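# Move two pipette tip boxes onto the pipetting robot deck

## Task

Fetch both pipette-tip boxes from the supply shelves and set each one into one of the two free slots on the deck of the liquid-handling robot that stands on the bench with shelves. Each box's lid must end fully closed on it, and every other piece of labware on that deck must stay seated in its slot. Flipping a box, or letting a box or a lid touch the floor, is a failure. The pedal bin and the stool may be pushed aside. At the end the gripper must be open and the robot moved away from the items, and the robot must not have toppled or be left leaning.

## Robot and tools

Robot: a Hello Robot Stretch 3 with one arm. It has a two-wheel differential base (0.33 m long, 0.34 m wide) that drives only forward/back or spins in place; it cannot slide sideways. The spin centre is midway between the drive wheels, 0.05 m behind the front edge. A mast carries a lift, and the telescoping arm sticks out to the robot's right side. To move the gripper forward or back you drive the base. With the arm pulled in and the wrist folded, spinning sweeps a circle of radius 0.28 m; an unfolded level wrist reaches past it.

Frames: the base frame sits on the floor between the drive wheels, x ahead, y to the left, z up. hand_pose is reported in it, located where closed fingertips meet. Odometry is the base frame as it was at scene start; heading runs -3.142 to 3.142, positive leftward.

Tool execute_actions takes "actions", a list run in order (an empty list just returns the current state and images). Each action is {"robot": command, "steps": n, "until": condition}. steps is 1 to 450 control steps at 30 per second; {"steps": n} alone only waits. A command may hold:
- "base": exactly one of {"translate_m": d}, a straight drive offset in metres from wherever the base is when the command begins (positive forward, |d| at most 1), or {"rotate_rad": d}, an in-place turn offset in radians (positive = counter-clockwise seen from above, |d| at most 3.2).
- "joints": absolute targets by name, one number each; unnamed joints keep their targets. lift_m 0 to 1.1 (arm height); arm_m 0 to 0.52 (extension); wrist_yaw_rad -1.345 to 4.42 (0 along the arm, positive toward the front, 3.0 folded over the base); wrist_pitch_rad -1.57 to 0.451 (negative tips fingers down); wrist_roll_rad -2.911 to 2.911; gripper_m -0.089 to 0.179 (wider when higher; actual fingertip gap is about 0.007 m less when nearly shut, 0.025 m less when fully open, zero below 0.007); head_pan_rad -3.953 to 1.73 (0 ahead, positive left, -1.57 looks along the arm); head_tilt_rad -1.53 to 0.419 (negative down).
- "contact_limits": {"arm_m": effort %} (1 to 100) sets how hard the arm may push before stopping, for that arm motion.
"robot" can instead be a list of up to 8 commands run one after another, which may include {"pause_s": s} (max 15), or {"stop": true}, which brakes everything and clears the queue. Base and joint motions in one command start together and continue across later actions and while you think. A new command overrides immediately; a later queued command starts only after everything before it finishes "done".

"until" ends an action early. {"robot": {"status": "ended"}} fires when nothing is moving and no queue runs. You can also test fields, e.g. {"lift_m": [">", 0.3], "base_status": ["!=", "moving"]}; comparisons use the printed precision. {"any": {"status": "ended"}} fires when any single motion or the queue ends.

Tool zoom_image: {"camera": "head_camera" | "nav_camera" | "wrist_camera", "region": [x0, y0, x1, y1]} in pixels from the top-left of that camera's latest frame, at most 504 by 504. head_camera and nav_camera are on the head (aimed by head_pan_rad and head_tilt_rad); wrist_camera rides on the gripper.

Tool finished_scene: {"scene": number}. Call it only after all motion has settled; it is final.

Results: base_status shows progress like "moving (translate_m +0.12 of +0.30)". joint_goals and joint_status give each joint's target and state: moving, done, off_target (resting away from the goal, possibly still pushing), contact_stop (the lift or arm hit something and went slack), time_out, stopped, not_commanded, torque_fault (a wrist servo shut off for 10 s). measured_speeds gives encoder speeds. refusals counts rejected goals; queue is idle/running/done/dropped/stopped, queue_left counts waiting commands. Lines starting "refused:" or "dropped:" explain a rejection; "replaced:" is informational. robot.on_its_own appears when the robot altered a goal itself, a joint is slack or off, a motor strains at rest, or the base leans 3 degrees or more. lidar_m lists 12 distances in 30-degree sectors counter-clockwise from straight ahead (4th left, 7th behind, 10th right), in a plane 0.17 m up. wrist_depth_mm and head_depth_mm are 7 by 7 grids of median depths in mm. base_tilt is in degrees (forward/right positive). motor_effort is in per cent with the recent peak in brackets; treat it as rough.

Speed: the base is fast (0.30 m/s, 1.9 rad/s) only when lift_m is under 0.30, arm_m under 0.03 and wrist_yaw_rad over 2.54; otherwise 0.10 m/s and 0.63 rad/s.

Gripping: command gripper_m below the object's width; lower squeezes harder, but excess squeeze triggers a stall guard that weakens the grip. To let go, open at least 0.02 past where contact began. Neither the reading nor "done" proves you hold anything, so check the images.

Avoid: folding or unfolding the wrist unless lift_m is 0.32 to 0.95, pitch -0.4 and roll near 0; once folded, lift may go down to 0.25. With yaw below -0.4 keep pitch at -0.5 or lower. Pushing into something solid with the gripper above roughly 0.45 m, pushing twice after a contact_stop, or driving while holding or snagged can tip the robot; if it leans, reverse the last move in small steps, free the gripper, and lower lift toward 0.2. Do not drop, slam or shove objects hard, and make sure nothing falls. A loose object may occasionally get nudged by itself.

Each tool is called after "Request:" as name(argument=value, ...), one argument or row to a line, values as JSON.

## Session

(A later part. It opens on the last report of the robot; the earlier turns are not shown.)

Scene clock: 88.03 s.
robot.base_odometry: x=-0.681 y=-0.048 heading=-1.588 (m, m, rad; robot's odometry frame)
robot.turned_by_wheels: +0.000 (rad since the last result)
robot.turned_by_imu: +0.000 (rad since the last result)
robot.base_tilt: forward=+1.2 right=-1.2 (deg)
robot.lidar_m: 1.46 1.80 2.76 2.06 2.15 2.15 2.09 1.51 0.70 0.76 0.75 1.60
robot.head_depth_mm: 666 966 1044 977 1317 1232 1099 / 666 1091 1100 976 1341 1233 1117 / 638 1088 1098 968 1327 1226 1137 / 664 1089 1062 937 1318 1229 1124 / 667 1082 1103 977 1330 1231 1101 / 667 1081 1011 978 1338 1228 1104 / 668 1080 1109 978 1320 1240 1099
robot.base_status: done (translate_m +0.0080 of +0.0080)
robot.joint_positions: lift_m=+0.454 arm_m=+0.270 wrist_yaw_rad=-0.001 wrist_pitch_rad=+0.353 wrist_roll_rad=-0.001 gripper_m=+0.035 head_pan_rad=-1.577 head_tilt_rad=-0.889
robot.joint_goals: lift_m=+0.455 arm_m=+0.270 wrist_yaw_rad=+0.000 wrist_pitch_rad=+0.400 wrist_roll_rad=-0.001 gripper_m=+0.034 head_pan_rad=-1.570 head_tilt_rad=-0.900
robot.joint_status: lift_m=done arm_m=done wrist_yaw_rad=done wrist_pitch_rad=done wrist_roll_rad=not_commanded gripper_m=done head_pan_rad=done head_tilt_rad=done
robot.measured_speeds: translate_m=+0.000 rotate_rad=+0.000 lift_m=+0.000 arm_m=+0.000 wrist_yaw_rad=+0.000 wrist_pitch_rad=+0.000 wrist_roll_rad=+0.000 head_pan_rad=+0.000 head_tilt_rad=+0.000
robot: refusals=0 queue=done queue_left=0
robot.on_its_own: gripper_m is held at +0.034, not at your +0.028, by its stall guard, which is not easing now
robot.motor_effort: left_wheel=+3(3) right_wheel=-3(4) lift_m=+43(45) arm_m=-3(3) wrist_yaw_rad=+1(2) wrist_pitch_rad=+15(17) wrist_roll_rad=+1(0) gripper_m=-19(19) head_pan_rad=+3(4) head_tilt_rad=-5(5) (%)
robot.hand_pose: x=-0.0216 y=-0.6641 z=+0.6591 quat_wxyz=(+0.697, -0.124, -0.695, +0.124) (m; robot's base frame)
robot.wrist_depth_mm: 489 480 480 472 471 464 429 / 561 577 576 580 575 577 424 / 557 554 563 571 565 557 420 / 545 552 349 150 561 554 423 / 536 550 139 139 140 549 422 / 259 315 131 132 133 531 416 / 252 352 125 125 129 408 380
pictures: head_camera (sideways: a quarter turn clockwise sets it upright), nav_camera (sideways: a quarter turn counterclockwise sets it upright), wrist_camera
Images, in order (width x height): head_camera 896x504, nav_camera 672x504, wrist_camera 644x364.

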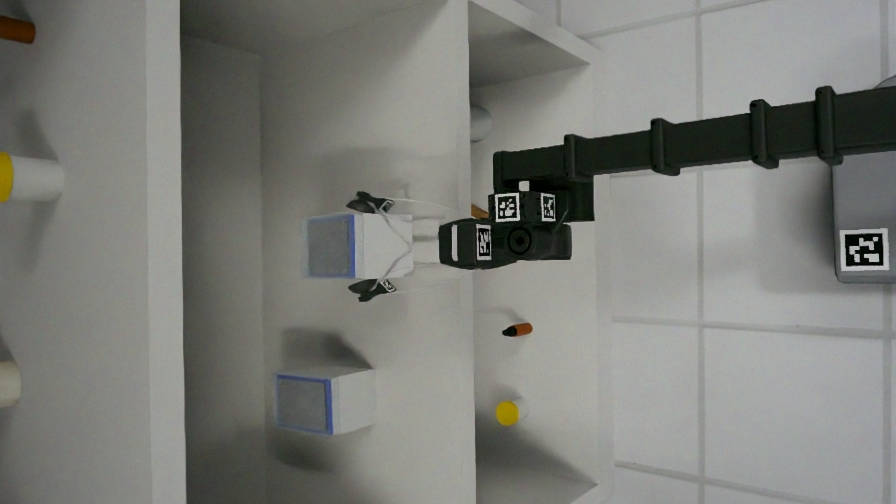

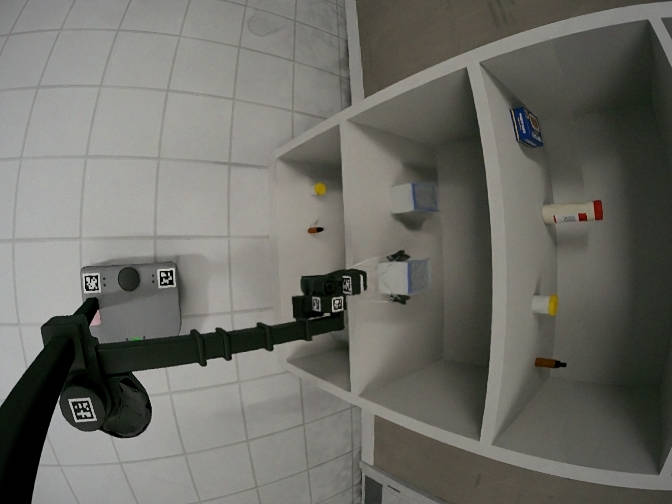

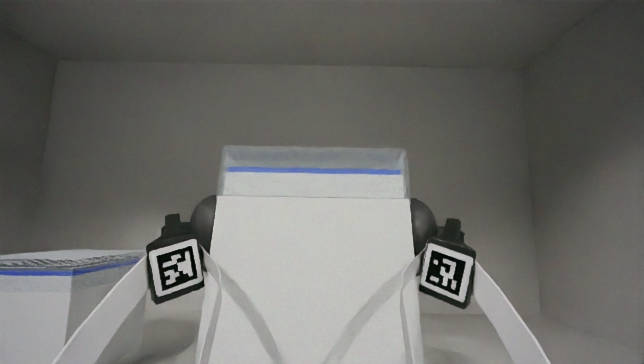

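Request:
execute_actions(
  actions=[
    {"robot":[{"joints":{"arm_m":0.0}},{"base":{"rotate_rad":0.484},"joints":{"head_pan_rad":-1.4}},{"base":{"translate_m":0.912},"joints":{"lift_m":0.71,"head_tilt_rad":-0.65,"head_pan_rad":-1.57}},{"base":{"rotate_rad":1.104}}],"steps":450,"until":{"robot":{"status":"ended"}}},
    {"steps":450,"until":{"robot":{"status":"ended"}}},
  ],
)

Scene clock: 110.77 s.
robot.base_odometry: x=-0.270 y=-0.862 heading=+0.000 (m, m, rad; robot's odometry frame)
robot.turned_by_wheels: +1.588 (rad since the last result)
robot.turned_by_imu: +1.571 (rad since the last result)
robot.base_tilt: forward=+1.2 right=-1.2 (deg)
robot.lidar_m: 1.68 1.70 2.39 2.88 1.57 1.07 1.34 1.61 0.85 0.89 0.89 1.08
robot.head_depth_mm: 795 1308 1037 831 1635 1364 1201 / 802 1341 1046 839 1627 1365 1206 / 800 1335 968 821 491 1406 - / 806 1347 966 824 494 1407 1163 / 808 1346 978 835 1617 1367 1177 / 808 1342 1035 848 1600 1378 1176 / 813 1351 992 847 1628 1364 1176
robot.base_status: done (rotate_rad +1.1039 of +1.1040)
robot.joint_positions: lift_m=+0.709 arm_m=+0.000 wrist_yaw_rad=+0.000 wrist_pitch_rad=+0.354 wrist_roll_rad=-0.001 gripper_m=+0.035 head_pan_rad=-1.563 head_tilt_rad=-0.655
robot.joint_goals: lift_m=+0.710 arm_m=+0.000 wrist_yaw_rad=+0.000 wrist_pitch_rad=+0.400 wrist_roll_rad=-0.001 gripper_m=+0.034 head_pan_rad=-1.570 head_tilt_rad=-0.650
robot.joint_status: lift_m=done arm_m=done wrist_yaw_rad=done wrist_pitch_rad=done wrist_roll_rad=not_commanded gripper_m=done head_pan_rad=done head_tilt_rad=done
robot.measured_speeds: translate_m=+0.000 rotate_rad=+0.000 lift_m=+0.000 arm_m=+0.000 wrist_yaw_rad=+0.000 wrist_pitch_rad=+0.000 wrist_roll_rad=+0.000 head_pan_rad=+0.000 head_tilt_rad=+0.000
robot: refusals=0 queue=done queue_left=0
robot.on_its_own: gripper_m is held at +0.034, not at your +0.028, by its stall guard, which is not easing now
robot.motor_effort: left_wheel=-4(10) right_wheel=+2(5) lift_m=+43(45) arm_m=-4(4) wrist_yaw_rad=+1(1) wrist_pitch_rad=+14(14) wrist_roll_rad=+0(1) gripper_m=-20(19) head_pan_rad=-4(20) head_tilt_rad=+3(23) (%)
robot.hand_pose: x=-0.0215 y=-0.3940 z=+0.9144 quat_wxyz=(+0.697, -0.124, -0.695, +0.124) (m; robot's base frame)
robot.wrist_depth_mm: - - - - - - - / - 764 - - - - - / 923 707 775 775 762 - - / - 708 - 150 - - - / - 708 140 140 140 - - / 764 667 132 132 133 - - / 492 442 125 124 128 458 505
pictures: head_camera (sideways: a quarter turn clockwise sets it upright), nav_camera (sideways: a quarter turn counterclockwise sets it upright), wrist_camera
Images, in order (width x height): head_camera 896x504, nav_camera 672x504, wrist_camera 644x364.

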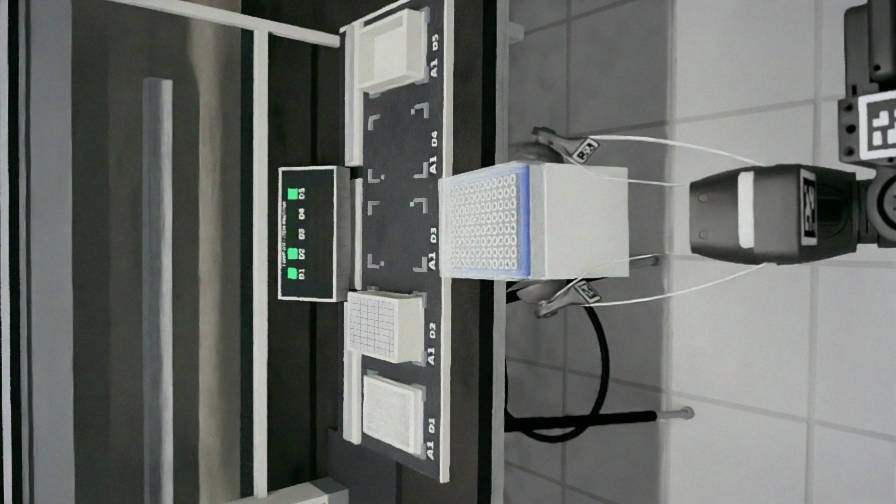

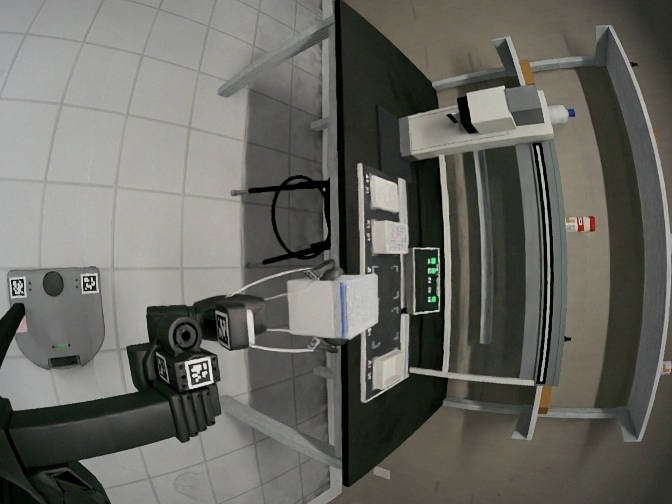

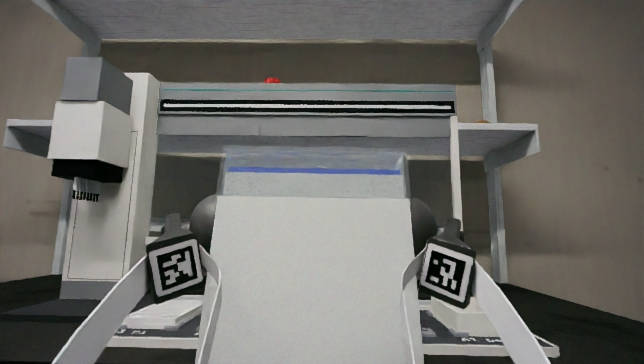

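Request:
execute_actions(
  actions=[
    {"robot":[{"base":{"rotate_rad":-0.015}},{"base":{"translate_m":0.011},"joints":{"arm_m":0.345}},{"joints":{"wrist_pitch_rad":0.3,"lift_m":0.70}}],"steps":450,"until":{"robot":{"status":"ended"}}},
  ],
)

Request:
zoom_image(
  camera="head_camera",
  region=[260,90,500,380],
)

Scene clock: 126.83 s.
robot.base_odometry: x=-0.259 y=-0.863 heading=-0.015 (m, m, rad; robot's odometry frame)
robot.turned_by_wheels: -0.015 (rad since the last result)
robot.turned_by_imu: -0.015 (rad since the last result)
robot.base_tilt: forward=+1.2 right=-1.2 (deg)
robot.lidar_m: 1.67 1.67 2.33 2.89 1.58 1.09 1.25 1.62 0.86 0.89 0.88 1.07
robot.head_depth_mm: 802 1310 1024 835 1638 1377 - / 802 1338 1027 842 - 1330 1176 / 801 1342 965 871 1587 1365 1169 / 807 1342 954 814 1553 1369 1173 / 806 1347 975 836 1603 1376 1171 / 807 1344 1058 845 1596 1371 1179 / 806 1339 993 847 1599 1366 1177
robot.base_status: done (translate_m +0.0110 of +0.0110)
robot.joint_positions: lift_m=+0.700 arm_m=+0.345 wrist_yaw_rad=+0.000 wrist_pitch_rad=+0.260 wrist_roll_rad=-0.001 gripper_m=+0.035 head_pan_rad=-1.563 head_tilt_rad=-0.655
robot.joint_goals: lift_m=+0.700 arm_m=+0.345 wrist_yaw_rad=+0.000 wrist_pitch_rad=+0.300 wrist_roll_rad=-0.001 gripper_m=+0.034 head_pan_rad=-1.570 head_tilt_rad=-0.650
robot.joint_status: lift_m=done arm_m=done wrist_yaw_rad=done wrist_pitch_rad=done wrist_roll_rad=not_commanded gripper_m=done head_pan_rad=done head_tilt_rad=done
robot.measured_speeds: translate_m=+0.000 rotate_rad=+0.000 lift_m=+0.000 arm_m=+0.000 wrist_yaw_rad=+0.000 wrist_pitch_rad=+0.000 wrist_roll_rad=+0.000 head_pan_rad=+0.000 head_tilt_rad=+0.000
robot: refusals=0 queue=done queue_left=0
robot.on_its_own: gripper_m is held at +0.034, not at your +0.028, by its stall guard, which is not easing now
robot.motor_effort: left_wheel=-2(6) right_wheel=+1(4) lift_m=+19(42) arm_m=+3(5) wrist_yaw_rad=+0(1) wrist_pitch_rad=+13(12) wrist_roll_rad=+1(1) gripper_m=-20(20) head_pan_rad=-3(4) head_tilt_rad=+2(2) (%)
robot.hand_pose: x=-0.0214 y=-0.7435 z=+0.8817 quat_wxyz=(+0.702, -0.091, -0.700, +0.091) (m; robot's base frame)
robot.wrist_depth_mm: 570 559 560 570 551 552 556 / 803 805 810 788 785 759 689 / 847 848 857 840 836 838 854 / 845 803 764 157 745 837 838 / 844 834 142 142 144 813 799 / 496 500 131 132 134 552 498 / 300 196 123 122 126 301 260
pictures: head_camera (sideways: a quarter turn clockwise sets it upright), nav_camera (sideways: a quarter turn counterclockwise sets it upright), wrist_camera
Images, in order (width x height): head_camera 896x504, nav_camera 672x504, wrist_camera 644x364.

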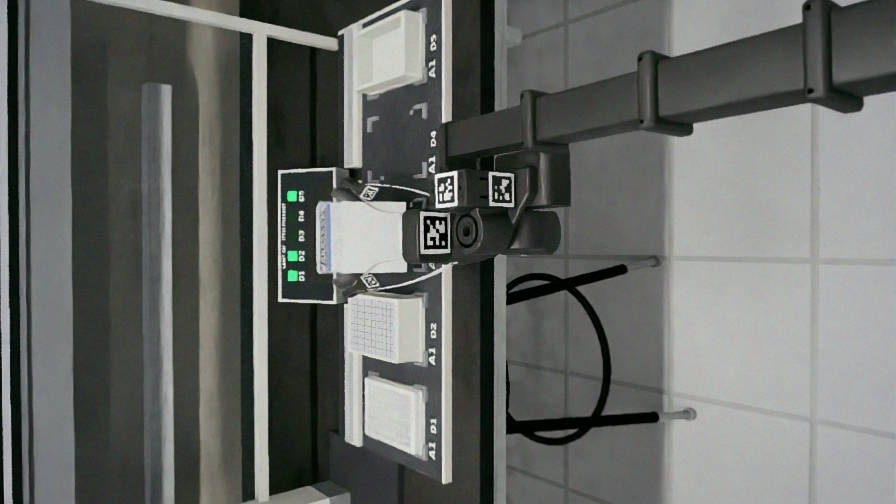

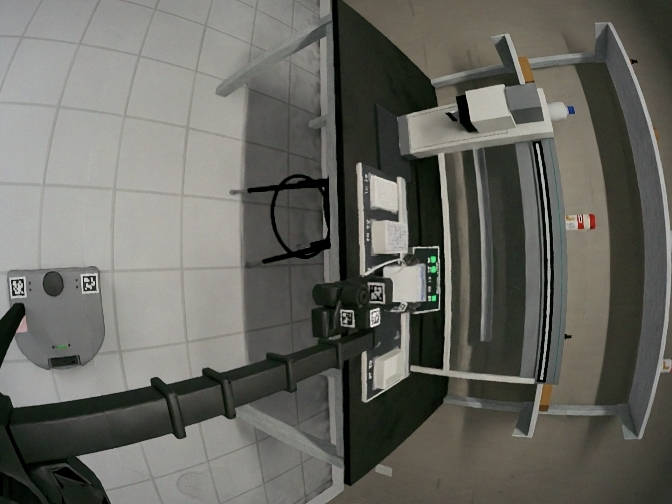

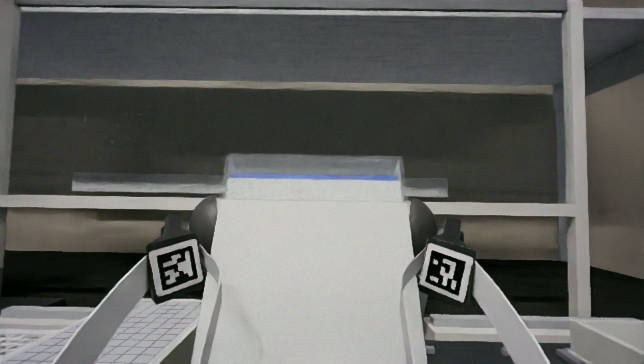

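Region (260, 90, 500, 380) of head_camera's 896x504 image, scaled by 1.738, with more detail than that image has; it fills the left 417 columns of this view, and the rest is white.

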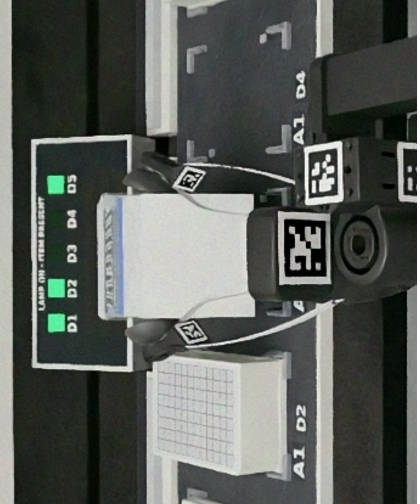

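Request:
execute_actions(
  actions=[
    {"robot":[{"base":{"rotate_rad":-0.015}},{"base":{"translate_m":0.006},"joints":{"arm_m":0.36}},{"joints":{"lift_m":0.686}},{"joints":{"wrist_pitch_rad":0.24,"arm_m":0.347}},{"joints":{"wrist_pitch_rad":0.19,"arm_m":0.336}}],"steps":450,"until":{"robot":{"status":"ended"}}},
  ],
)

Request:
zoom_image(
  camera="head_camera",
  region=[260,90,500,380],
)

Scene clock: 140.63 s.
robot.base_odometry: x=-0.253 y=-0.863 heading=-0.030 (m, m, rad; robot's odometry frame)
robot.turned_by_wheels: -0.015 (rad since the last result)
robot.turned_by_imu: -0.015 (rad since the last result)
robot.base_tilt: forward=+1.2 right=-1.1 (deg)
robot.lidar_m: 1.71 1.67 2.29 2.88 1.58 1.09 1.19 1.61 0.86 0.89 0.88 1.07
robot.head_depth_mm: 802 1322 1024 836 1616 1364 - / 805 1325 1020 843 1675 - 1170 / 804 1337 971 844 1548 1368 1170 / 804 1349 956 809 1537 1364 1178 / 804 1342 985 835 1582 1369 1175 / 804 1340 1052 850 1591 1371 1175 / 801 1336 1009 848 1651 1373 1180
robot.base_status: done (translate_m +0.0060 of +0.0060)
robot.joint_positions: lift_m=+0.687 arm_m=+0.336 wrist_yaw_rad=+0.000 wrist_pitch_rad=+0.167 wrist_roll_rad=-0.001 gripper_m=+0.035 head_pan_rad=-1.563 head_tilt_rad=-0.655
robot.joint_goals: lift_m=+0.686 arm_m=+0.336 wrist_yaw_rad=+0.000 wrist_pitch_rad=+0.190 wrist_roll_rad=-0.001 gripper_m=+0.034 head_pan_rad=-1.570 head_tilt_rad=-0.650
robot.joint_status: lift_m=done arm_m=done wrist_yaw_rad=done wrist_pitch_rad=done wrist_roll_rad=not_commanded gripper_m=done head_pan_rad=done head_tilt_rad=done
robot.measured_speeds: translate_m=+0.000 rotate_rad=+0.000 lift_m=+0.000 arm_m=+0.000 wrist_yaw_rad=+0.000 wrist_pitch_rad=+0.000 wrist_roll_rad=+0.000 head_pan_rad=+0.000 head_tilt_rad=+0.000
robot: refusals=0 queue=done queue_left=0
robot.on_its_own: gripper_m is held at +0.034, not at your +0.028, by its stall guard, which is not easing now
robot.motor_effort: left_wheel=+1(7) right_wheel=-2(7) lift_m=+19(19) arm_m=-4(6) wrist_yaw_rad=+1(3) wrist_pitch_rad=+7(14) wrist_roll_rad=+0(1) gripper_m=-18(20) head_pan_rad=-4(4) head_tilt_rad=+3(2) (%)
robot.hand_pose: x=-0.0215 y=-0.7381 z=+0.8440 quat_wxyz=(+0.705, -0.059, -0.704, +0.058) (m; robot's base frame)
robot.wrist_depth_mm: 738 746 750 722 716 699 632 / 821 828 824 814 842 837 836 / 839 842 833 825 832 834 844 / 842 834 150 141 393 856 848 / 555 569 137 138 138 610 554 / 171 186 136 136 137 305 255 / 159 170 135 135 136 205 208
pictures: head_camera (sideways: a quarter turn clockwise sets it upright), nav_camera (sideways: a quarter turn counterclockwise sets it upright), wrist_camera
Images, in order (width x height): head_camera 896x504, nav_camera 672x504, wrist_camera 644x364.

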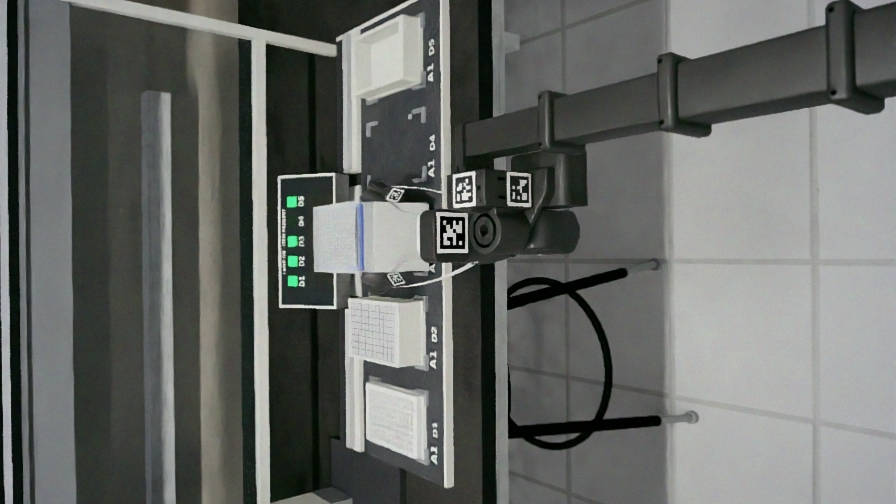

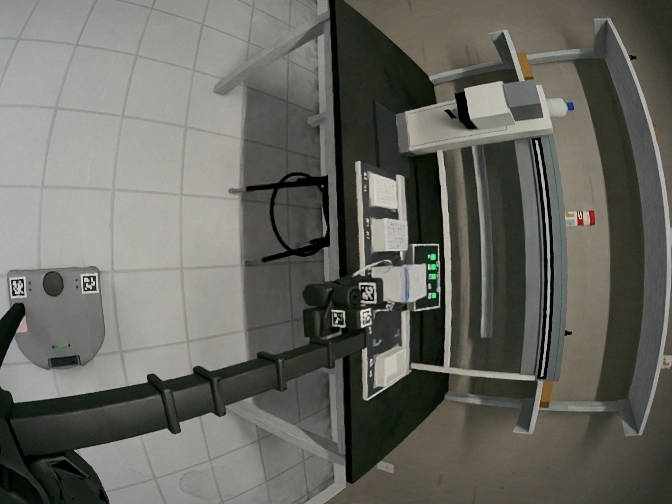

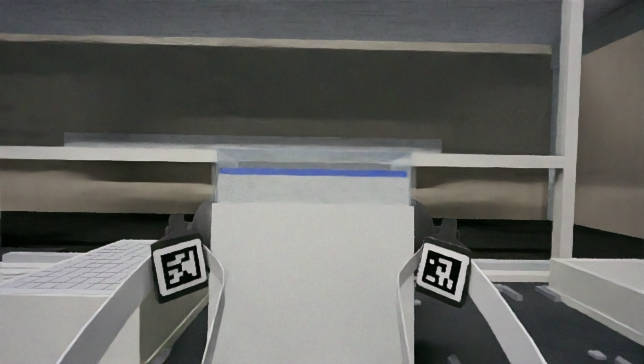

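Region (260, 90, 500, 380) of head_camera's 896x504 image, scaled by 1.738, with more detail than that image has; it fills the left 417 columns of this view, and the rest is white.

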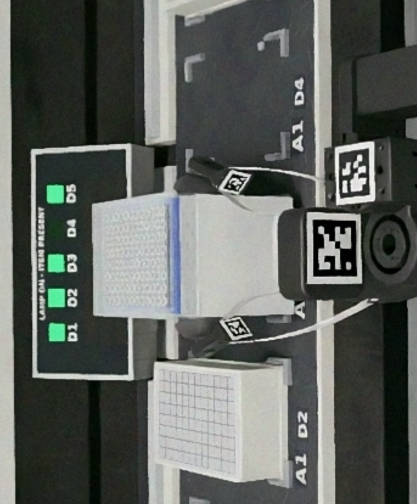

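Request:
execute_actions(
  actions=[
    {"robot":[{"joints":{"gripper_m":0.09}},{"joints":{"gripper_m":0.117}},{"joints":{"arm_m":0.18}}],"steps":300,"until":{"robot":{"status":"ended"}}},
  ],
)

Scene clock: 174.80 s.
robot.base_odometry: x=-0.253 y=-0.863 heading=-0.030 (m, m, rad; robot's odometry frame)
robot.turned_by_wheels: +0.000 (rad since the last result)
robot.turned_by_imu: +0.000 (rad since the last result)
robot.base_tilt: forward=+1.1 right=-1.2 (deg)
robot.lidar_m: 1.71 1.67 2.29 2.88 1.58 1.09 1.19 1.61 0.86 0.89 0.88 1.07
robot.head_depth_mm: 804 1323 1024 841 1632 1369 1180 / 804 1333 1022 841 1672 - 1148 / 804 1342 965 841 1723 - 1177 / 805 1343 960 812 1577 1334 1172 / 804 1345 984 839 1599 1370 1179 / 804 1341 1054 845 1597 1366 1174 / 803 1332 1009 846 1630 1368 1176
robot.base_status: done (translate_m +0.0060 of +0.0060)
robot.joint_positions: lift_m=+0.687 arm_m=+0.180 wrist_yaw_rad=+0.000 wrist_pitch_rad=+0.168 wrist_roll_rad=-0.001 gripper_m=+0.117 head_pan_rad=-1.563 head_tilt_rad=-0.655
robot.joint_goals: lift_m=+0.686 arm_m=+0.180 wrist_yaw_rad=+0.000 wrist_pitch_rad=+0.190 wrist_roll_rad=-0.001 gripper_m=+0.117 head_pan_rad=-1.570 head_tilt_rad=-0.650
robot.joint_status: lift_m=done arm_m=done wrist_yaw_rad=done wrist_pitch_rad=done wrist_roll_rad=not_commanded gripper_m=done head_pan_rad=done head_tilt_rad=done
robot.measured_speeds: translate_m=+0.000 rotate_rad=+0.000 lift_m=+0.000 arm_m=+0.000 wrist_yaw_rad=+0.000 wrist_pitch_rad=+0.000 wrist_roll_rad=+0.000 head_pan_rad=+0.000 head_tilt_rad=+0.000
robot: refusals=0 queue=done queue_left=0
robot.motor_effort: left_wheel=+1(0) right_wheel=-3(1) lift_m=+18(17) arm_m=-4(3) wrist_yaw_rad=+1(1) wrist_pitch_rad=+7(8) wrist_roll_rad=+1(1) gripper_m=+0(79) head_pan_rad=-4(4) head_tilt_rad=+2(3) (%)
robot.hand_pose: x=-0.0215 y=-0.5820 z=+0.8443 quat_wxyz=(+0.705, -0.059, -0.704, +0.059) (m; robot's base frame)
robot.wrist_depth_mm: 499 734 733 714 693 704 - / 497 996 999 - - 914 - / 502 - - - - - - / 490 - - 297 - - - / 498 651 379 290 482 561 647 / 288 274 293 290 303 310 308 / 231 225 226 227 231 233 233
pictures: head_camera (sideways: a quarter turn clockwise sets it upright), nav_camera (sideways: a quarter turn counterclockwise sets it upright), wrist_camera
Images, in order (width x height): head_camera 896x504, nav_camera 672x504, wrist_camera 644x364.

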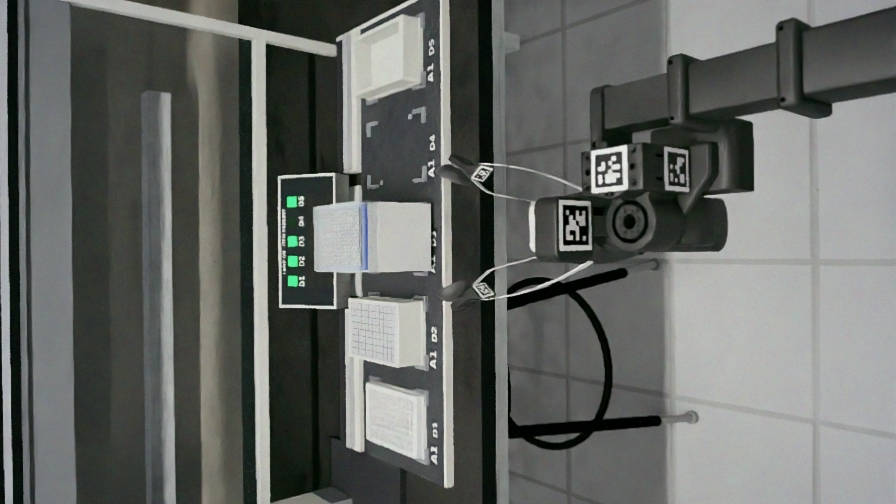

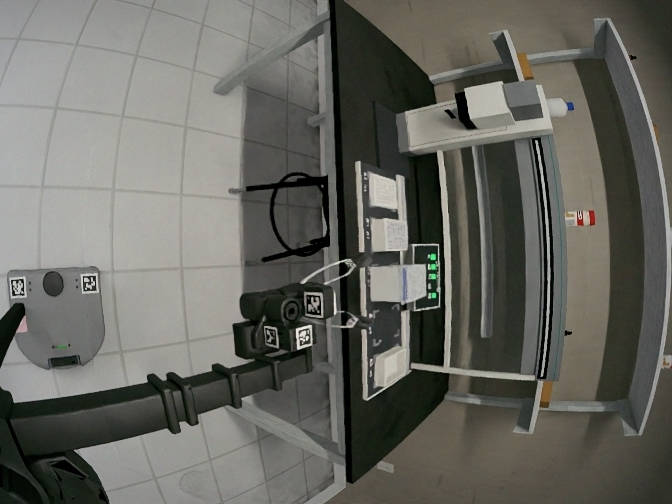

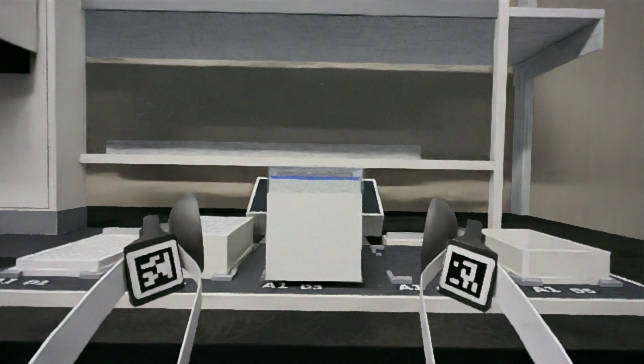

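Request:
execute_actions(
  actions=[
    {"robot":[{"joints":{"gripper_m":0.04,"wrist_pitch_rad":0.07,"lift_m":0.69,"arm_m":0.25}}],"steps":300,"until":{"robot":{"status":"ended"}}},
    {"robot":{"joints":{"arm_m":0.31},"contact_limits":{"arm_m":9}},"steps":200,"until":{"robot":{"status":"ended"}}},
  ],
)

Request:
execute_actions(
  actions=[
    {"robot":{"joints":{"arm_m":0.16,"gripper_m":0.12}},"steps":200,"until":{"robot":{"status":"ended"}}},
  ],
)

Request:
zoom_image(
  camera="head_camera",
  region=[290,90,490,380],
)

Scene clock: 183.67 s.
robot.base_odometry: x=-0.253 y=-0.863 heading=-0.030 (m, m, rad; robot's odometry frame)
robot.turned_by_wheels: +0.000 (rad since the last result)
robot.turned_by_imu: +0.000 (rad since the last result)
robot.base_tilt: forward=+1.2 right=-1.2 (deg)
robot.lidar_m: 1.71 1.66 2.29 2.88 1.58 1.09 1.19 1.61 0.86 0.89 0.88 1.07
robot.head_depth_mm: 805 1326 1022 841 1627 1392 - / 803 1338 1026 841 1670 - 1174 / 805 1338 965 841 1546 1367 1173 / 805 1340 955 825 1505 1365 1177 / 804 1339 986 837 1601 1370 1177 / 802 1340 1057 848 1593 1364 1178 / 803 1334 1008 850 1644 1376 1177
robot.base_status: done (translate_m +0.0060 of +0.0060)
robot.joint_positions: lift_m=+0.690 arm_m=+0.309 wrist_yaw_rad=+0.000 wrist_pitch_rad=+0.067 wrist_roll_rad=-0.001 gripper_m=+0.040 head_pan_rad=-1.563 head_tilt_rad=-0.655
robot.joint_goals: lift_m=+0.690 arm_m=+0.310 wrist_yaw_rad=+0.000 wrist_pitch_rad=+0.070 wrist_roll_rad=-0.001 gripper_m=+0.040 head_pan_rad=-1.570 head_tilt_rad=-0.650
robot.joint_status: lift_m=done arm_m=done wrist_yaw_rad=done wrist_pitch_rad=done wrist_roll_rad=not_commanded gripper_m=done head_pan_rad=done head_tilt_rad=done
robot.measured_speeds: translate_m=+0.000 rotate_rad=+0.000 lift_m=+0.000 arm_m=+0.000 wrist_yaw_rad=+0.000 wrist_pitch_rad=+0.000 wrist_roll_rad=+0.000 head_pan_rad=+0.000 head_tilt_rad=+0.000
robot: refusals=0 queue=done queue_left=0
robot.motor_effort: left_wheel=+0(1) right_wheel=-2(2) lift_m=+40(44) arm_m=+9(10) wrist_yaw_rad=+1(1) wrist_pitch_rad=+1(6) wrist_roll_rad=+0(1) gripper_m=-2(81) head_pan_rad=-3(3) head_tilt_rad=+2(3) (%)
robot.contact_limits: arm_m 9 (drawing in: default 21, maximum 35; extending or still: default 29, maximum 47)
robot.hand_pose: x=-0.0215 y=-0.7114 z=+0.8213 quat_wxyz=(+0.707, -0.023, -0.706, +0.023) (m; robot's base frame)
robot.wrist_depth_mm: 807 820 823 823 803 824 821 / 819 828 841 839 847 844 855 / 827 831 770 194 788 834 840 / 736 747 346 185 588 885 879 / 187 191 246 187 344 313 285 / 188 189 190 189 209 225 214 / 158 160 161 163 164 167 168
pictures: head_camera (sideways: a quarter turn clockwise sets it upright), nav_camera (sideways: a quarter turn counterclockwise sets it upright), wrist_camera
Images, in order (width x height): head_camera 896x504, nav_camera 672x504, wrist_camera 644x364.

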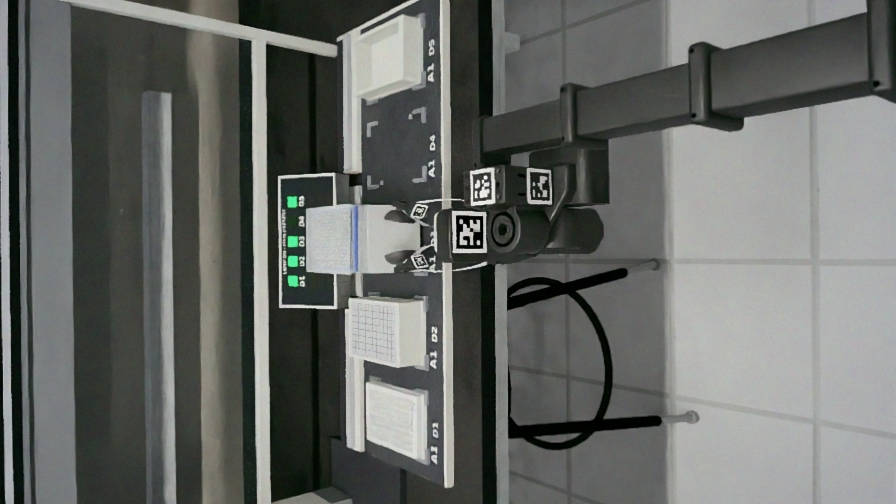

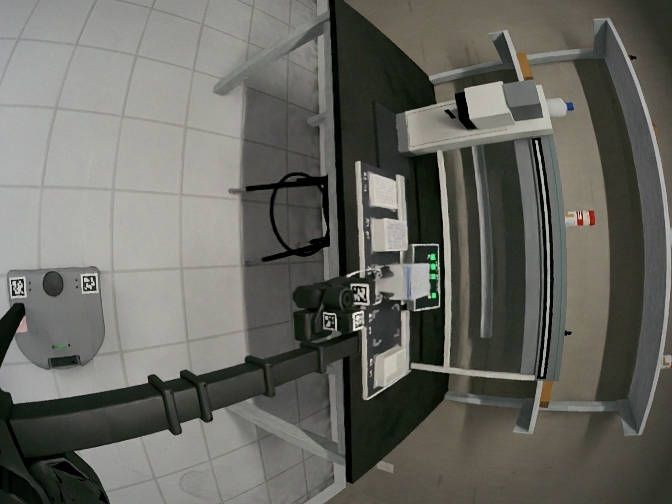

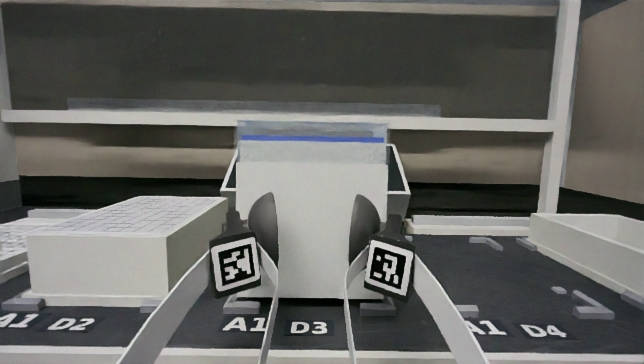

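Scene clock: 185.87 s.
robot.base_odometry: x=-0.253 y=-0.863 heading=-0.030 (m, m, rad; robot's odometry frame)
robot.turned_by_wheels: +0.000 (rad since the last result)
robot.turned_by_imu: +0.000 (rad since the last result)
robot.base_tilt: forward=+1.1 right=-1.2 (deg)
robot.lidar_m: 1.72 1.67 2.29 2.88 1.57 1.09 1.19 1.61 0.86 0.89 0.88 1.07
robot.head_depth_mm: 805 1320 1026 840 1626 1400 1217 / 803 1340 1024 838 1677 - 1149 / 805 1342 968 840 1676 - 1170 / 805 1346 953 824 1633 1330 1175 / 806 1346 981 836 1594 1362 1183 / 805 1333 1050 849 1595 1371 1174 / 803 1338 1011 846 1645 1370 1176
robot.base_status: done (translate_m +0.0060 of +0.0060)
robot.joint_positions: lift_m=+0.690 arm_m=+0.160 wrist_yaw_rad=+0.000 wrist_pitch_rad=+0.053 wrist_roll_rad=-0.001 gripper_m=+0.120 head_pan_rad=-1.563 head_tilt_rad=-0.655
robot.joint_goals: lift_m=+0.690 arm_m=+0.160 wrist_yaw_rad=+0.000 wrist_pitch_rad=+0.070 wrist_roll_rad=-0.001 gripper_m=+0.120 head_pan_rad=-1.570 head_tilt_rad=-0.650
robot.joint_status: lift_m=done arm_m=done wrist_yaw_rad=done wrist_pitch_rad=done wrist_roll_rad=not_commanded gripper_m=done head_pan_rad=done head_tilt_rad=done
robot.measured_speeds: translate_m=+0.000 rotate_rad=+0.000 lift_m=+0.000 arm_m=+0.000 wrist_yaw_rad=+0.000 wrist_pitch_rad=+0.000 wrist_roll_rad=+0.000 head_pan_rad=+0.000 head_tilt_rad=+0.000
robot: refusals=0 queue=done queue_left=0
robot.motor_effort: left_wheel=+1(1) right_wheel=-2(1) lift_m=+41(41) arm_m=-3(7) wrist_yaw_rad=+0(0) wrist_pitch_rad=+5(7) wrist_roll_rad=+1(1) gripper_m=+0(80) head_pan_rad=-4(4) head_tilt_rad=+3(3) (%)
robot.hand_pose: x=-0.0213 y=-0.5625 z=+0.8177 quat_wxyz=(+0.708, -0.018, -0.706, +0.018) (m; robot's base frame)
robot.wrist_depth_mm: 492 954 928 952 957 867 950 / 493 940 975 999 957 980 938 / 511 - - 545 - - - / 518 697 449 328 761 739 - / 303 330 311 316 317 334 330 / 246 247 246 248 247 260 246 / 477 293 292 293 294 293 295
pictures: head_camera (sideways: a quarter turn clockwise sets it upright), nav_camera (sideways: a quarter turn counterclockwise sets it upright), wrist_camera
Images, in order (width x height): head_camera 896x504, nav_camera 672x504, wrist_camera 644x364.

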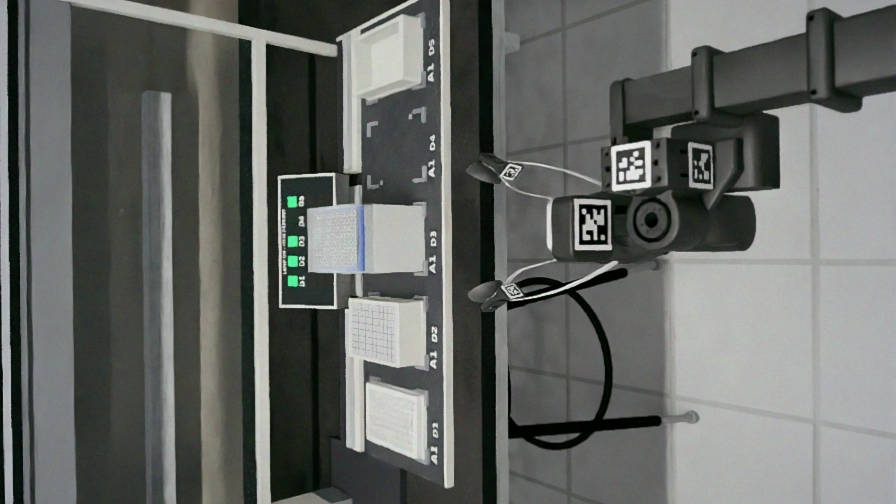

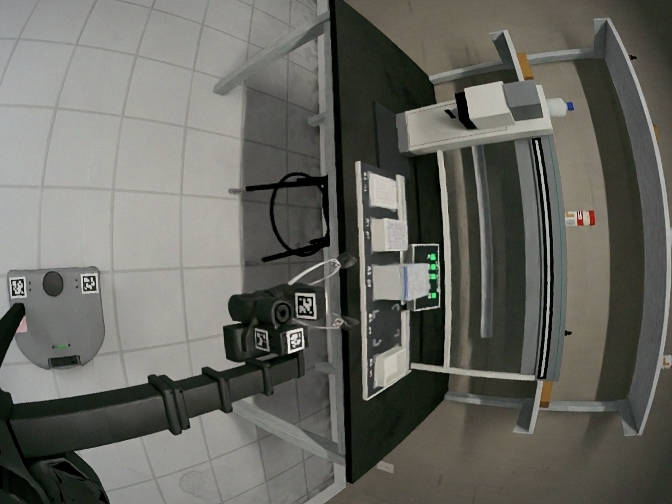

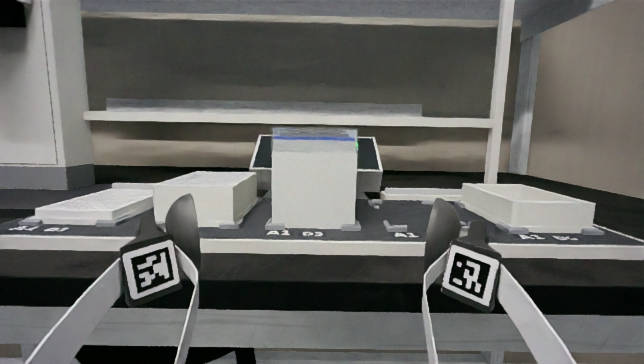

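Region (290, 90, 490, 380) of head_camera's 896x504 image, scaled by 1.738, with more detail than that image has; it fills the left 348 columns of this view, and the rest is white.

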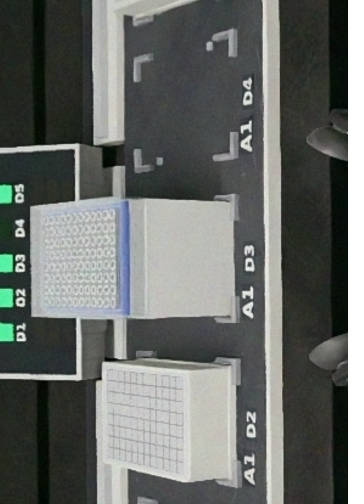

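Request:
execute_actions(
  actions=[
    {"robot":[{"joints":{"arm_m":0}},{"base":{"rotate_rad":-0.882}},{"base":{"translate_m":-0.70},"joints":{"lift_m":0.516,"wrist_pitch_rad":-0.2,"gripper_m":0.16,"head_tilt_rad":-0.8}},{"base":{"rotate_rad":-0.676}}],"steps":450,"until":{"robot":{"status":"ended"}}},
    {"steps":200,"until":{"robot":{"status":"ended"}}},
  ],
)

Scene clock: 206.70 s.
robot.base_odometry: x=-0.682 y=-0.309 heading=-1.588 (m, m, rad; robot's odometry frame)
robot.turned_by_wheels: -1.558 (rad since the last result)
robot.turned_by_imu: -1.542 (rad since the last result)
robot.base_tilt: forward=+1.2 right=-1.2 (deg)
robot.lidar_m: 1.20 1.51 1.76 2.05 2.14 2.42 2.35 0.88 0.92 0.74 0.63 1.60
robot.head_depth_mm: 850 634 1179 1023 1357 1277 1120 / 852 634 1179 1021 1351 1275 1166 / 806 634 1177 1028 1363 1275 1162 / 851 635 1158 997 1360 1276 1107 / 858 635 1179 1023 1327 1273 1128 / 803 640 879 876 1159 1280 1126 / 586 592 684 1546 1476 1285 1126
robot.base_status: done (rotate_rad -0.6759 of -0.6760)
robot.joint_positions: lift_m=+0.517 arm_m=+0.000 wrist_yaw_rad=+0.000 wrist_pitch_rad=-0.216 wrist_roll_rad=-0.001 gripper_m=+0.160 head_pan_rad=-1.563 head_tilt_rad=-0.790
robot.joint_goals: lift_m=+0.516 arm_m=+0.000 wrist_yaw_rad=+0.000 wrist_pitch_rad=-0.200 wrist_roll_rad=-0.001 gripper_m=+0.160 head_pan_rad=-1.570 head_tilt_rad=-0.800
robot.joint_status: lift_m=done arm_m=done wrist_yaw_rad=done wrist_pitch_rad=done wrist_roll_rad=not_commanded gripper_m=done head_pan_rad=done head_tilt_rad=done
robot.measured_speeds: translate_m=+0.000 rotate_rad=+0.000 lift_m=+0.000 arm_m=+0.000 wrist_yaw_rad=+0.000 wrist_pitch_rad=+0.000 wrist_roll_rad=+0.000 head_pan_rad=+0.000 head_tilt_rad=+0.000
robot: refusals=0 queue=done queue_left=0
robot.motor_effort: left_wheel=+3(10) right_wheel=-3(8) lift_m=+18(37) arm_m=-4(4) wrist_yaw_rad=+1(0) wrist_pitch_rad=+5(4) wrist_roll_rad=+1(1) gripper_m=+0(82) head_pan_rad=-4(4) head_tilt_rad=-5(19) (%)
robot.hand_pose: x=-0.0214 y=-0.3905 z=+0.5768 quat_wxyz=(+0.704, +0.077, -0.702, -0.076) (m; robot's base frame)
robot.wrist_depth_mm: 753 385 714 716 696 700 700 / 827 385 751 494 770 756 734 / 870 387 507 515 543 560 566 / 941 383 387 386 385 386 384 / - 478 799 902 948 915 737 / 945 468 778 823 824 - 692 / 777 708 676 693 689 702 659
pictures: head_camera (sideways: a quarter turn clockwise sets it upright), nav_camera (sideways: a quarter turn counterclockwise sets it upright), wrist_camera
Images, in order (width x height): head_camera 896x504, nav_camera 672x504, wrist_camera 644x364.

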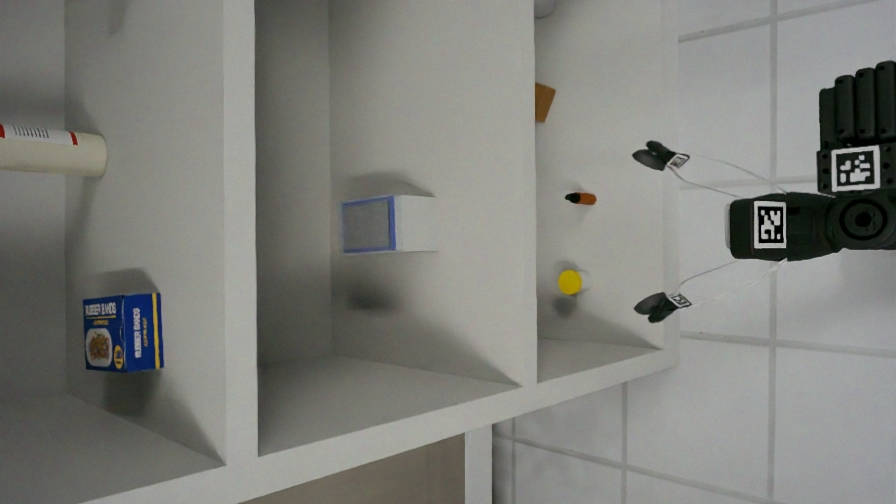

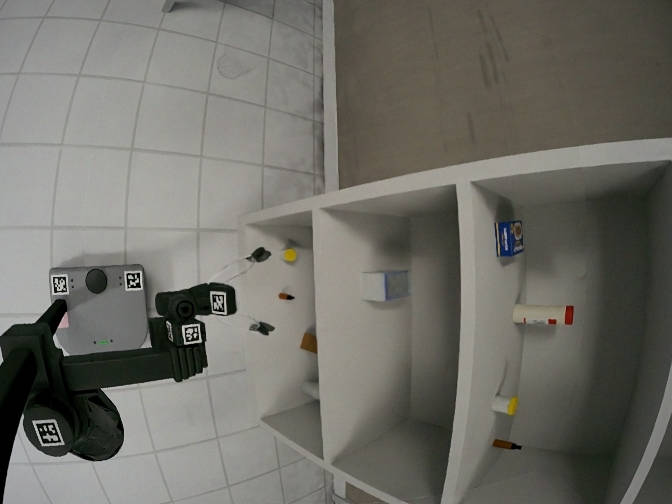

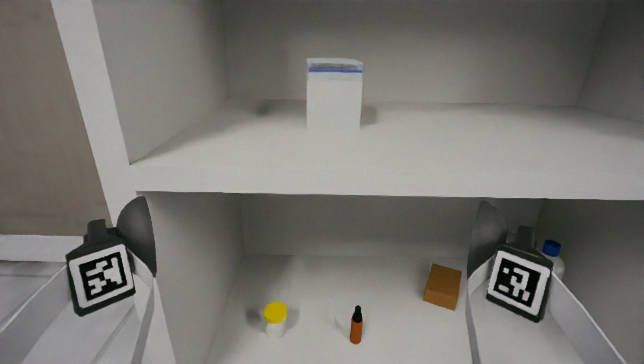

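Request:
execute_actions(
  actions=[
    {"robot":{"base":{"translate_m":-0.025},"joints":{"arm_m":0.31}},"steps":450,"until":{"robot":{"status":"ended"}}},
  ],
)

Request:
zoom_image(
  camera="head_camera",
  region=[300,140,540,340],
)

Scene clock: 215.47 s.
robot.base_odometry: x=-0.681 y=-0.284 heading=-1.588 (m, m, rad; robot's odometry frame)
robot.turned_by_wheels: +0.000 (rad since the last result)
robot.turned_by_imu: +0.000 (rad since the last result)
robot.base_tilt: forward=+1.2 right=-1.2 (deg)
robot.lidar_m: 1.23 1.53 1.79 2.05 2.14 2.39 2.32 0.86 0.89 0.83 0.64 1.60
robot.head_depth_mm: 851 635 1181 1019 1357 1275 1118 / 852 635 1174 1021 1357 1275 - / 768 635 1180 1049 1332 1275 1124 / 851 635 1157 997 1332 1272 1129 / 855 638 1178 1022 1363 1270 1122 / 848 639 988 974 1107 1270 1124 / 660 614 707 1500 1483 1279 1123
robot.base_status: done (translate_m -0.0250 of -0.0250)
robot.joint_positions: lift_m=+0.517 arm_m=+0.310 wrist_yaw_rad=+0.000 wrist_pitch_rad=-0.216 wrist_roll_rad=-0.001 gripper_m=+0.160 head_pan_rad=-1.563 head_tilt_rad=-0.790
robot.joint_goals: lift_m=+0.516 arm_m=+0.310 wrist_yaw_rad=+0.000 wrist_pitch_rad=-0.200 wrist_roll_rad=-0.001 gripper_m=+0.160 head_pan_rad=-1.570 head_tilt_rad=-0.800
robot.joint_status: lift_m=done arm_m=done wrist_yaw_rad=done wrist_pitch_rad=done wrist_roll_rad=not_commanded gripper_m=done head_pan_rad=done head_tilt_rad=done
robot.measured_speeds: translate_m=+0.000 rotate_rad=+0.000 lift_m=+0.000 arm_m=+0.000 wrist_yaw_rad=+0.000 wrist_pitch_rad=+0.000 wrist_roll_rad=+0.000 head_pan_rad=+0.000 head_tilt_rad=+0.000
robot: refusals=0 queue=done queue_left=0
robot.motor_effort: left_wheel=+3(6) right_wheel=-4(8) lift_m=+18(18) arm_m=+4(4) wrist_yaw_rad=+0(1) wrist_pitch_rad=+5(5) wrist_roll_rad=+1(0) gripper_m=+0(2) head_pan_rad=-4(4) head_tilt_rad=-5(5) (%)
robot.hand_pose: x=-0.0214 y=-0.6997 z=+0.5768 quat_wxyz=(+0.704, +0.077, -0.702, -0.076) (m; robot's base frame)
robot.wrist_depth_mm: 295 423 437 444 440 443 444 / 297 425 475 457 472 463 473 / 300 420 459 216 486 495 490 / 285 329 309 229 339 351 352 / 242 258 248 237 253 271 256 / - 188 196 198 198 - 201 / 161 162 162 163 165 166 167
pictures: head_camera (sideways: a quarter turn clockwise sets it upright), nav_camera (sideways: a quarter turn counterclockwise sets it upright), wrist_camera
Images, in order (width x height): head_camera 896x504, nav_camera 672x504, wrist_camera 644x364.

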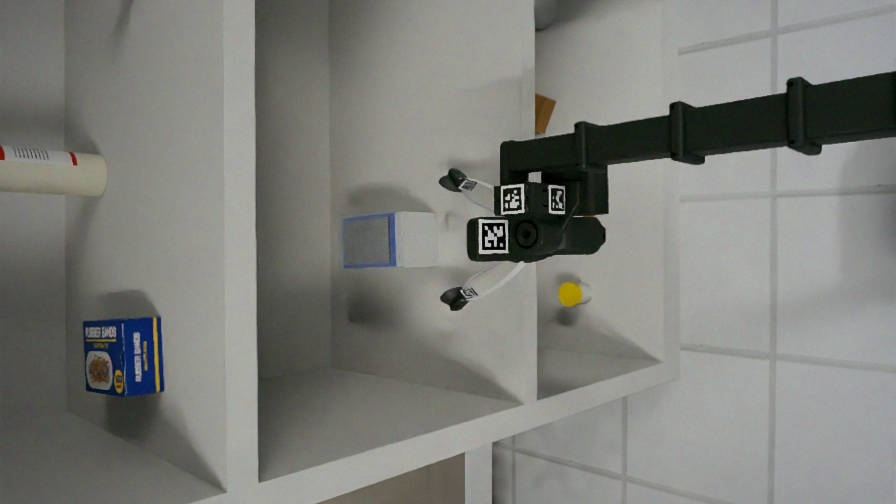

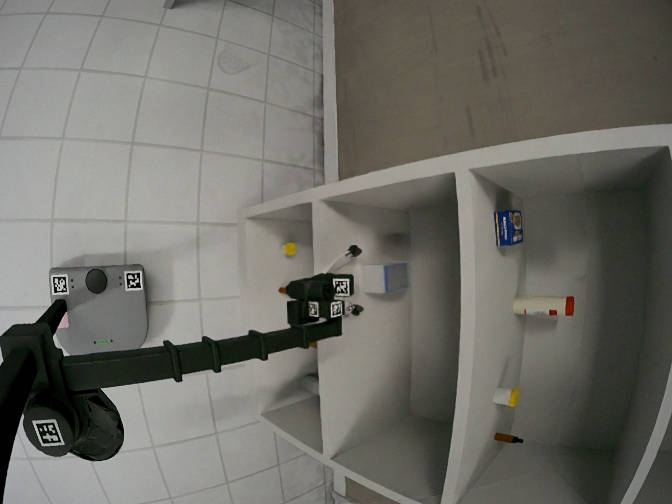

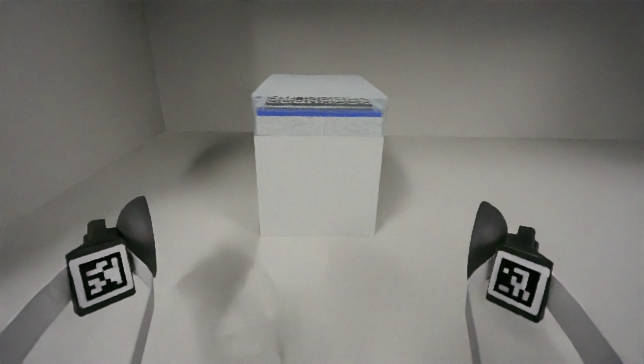

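Region (300, 140, 540, 340) of head_camera's 896x504 image, scaled by 2.100, with more detail than that image has.

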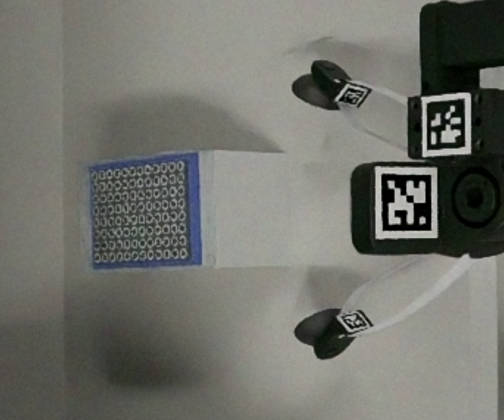

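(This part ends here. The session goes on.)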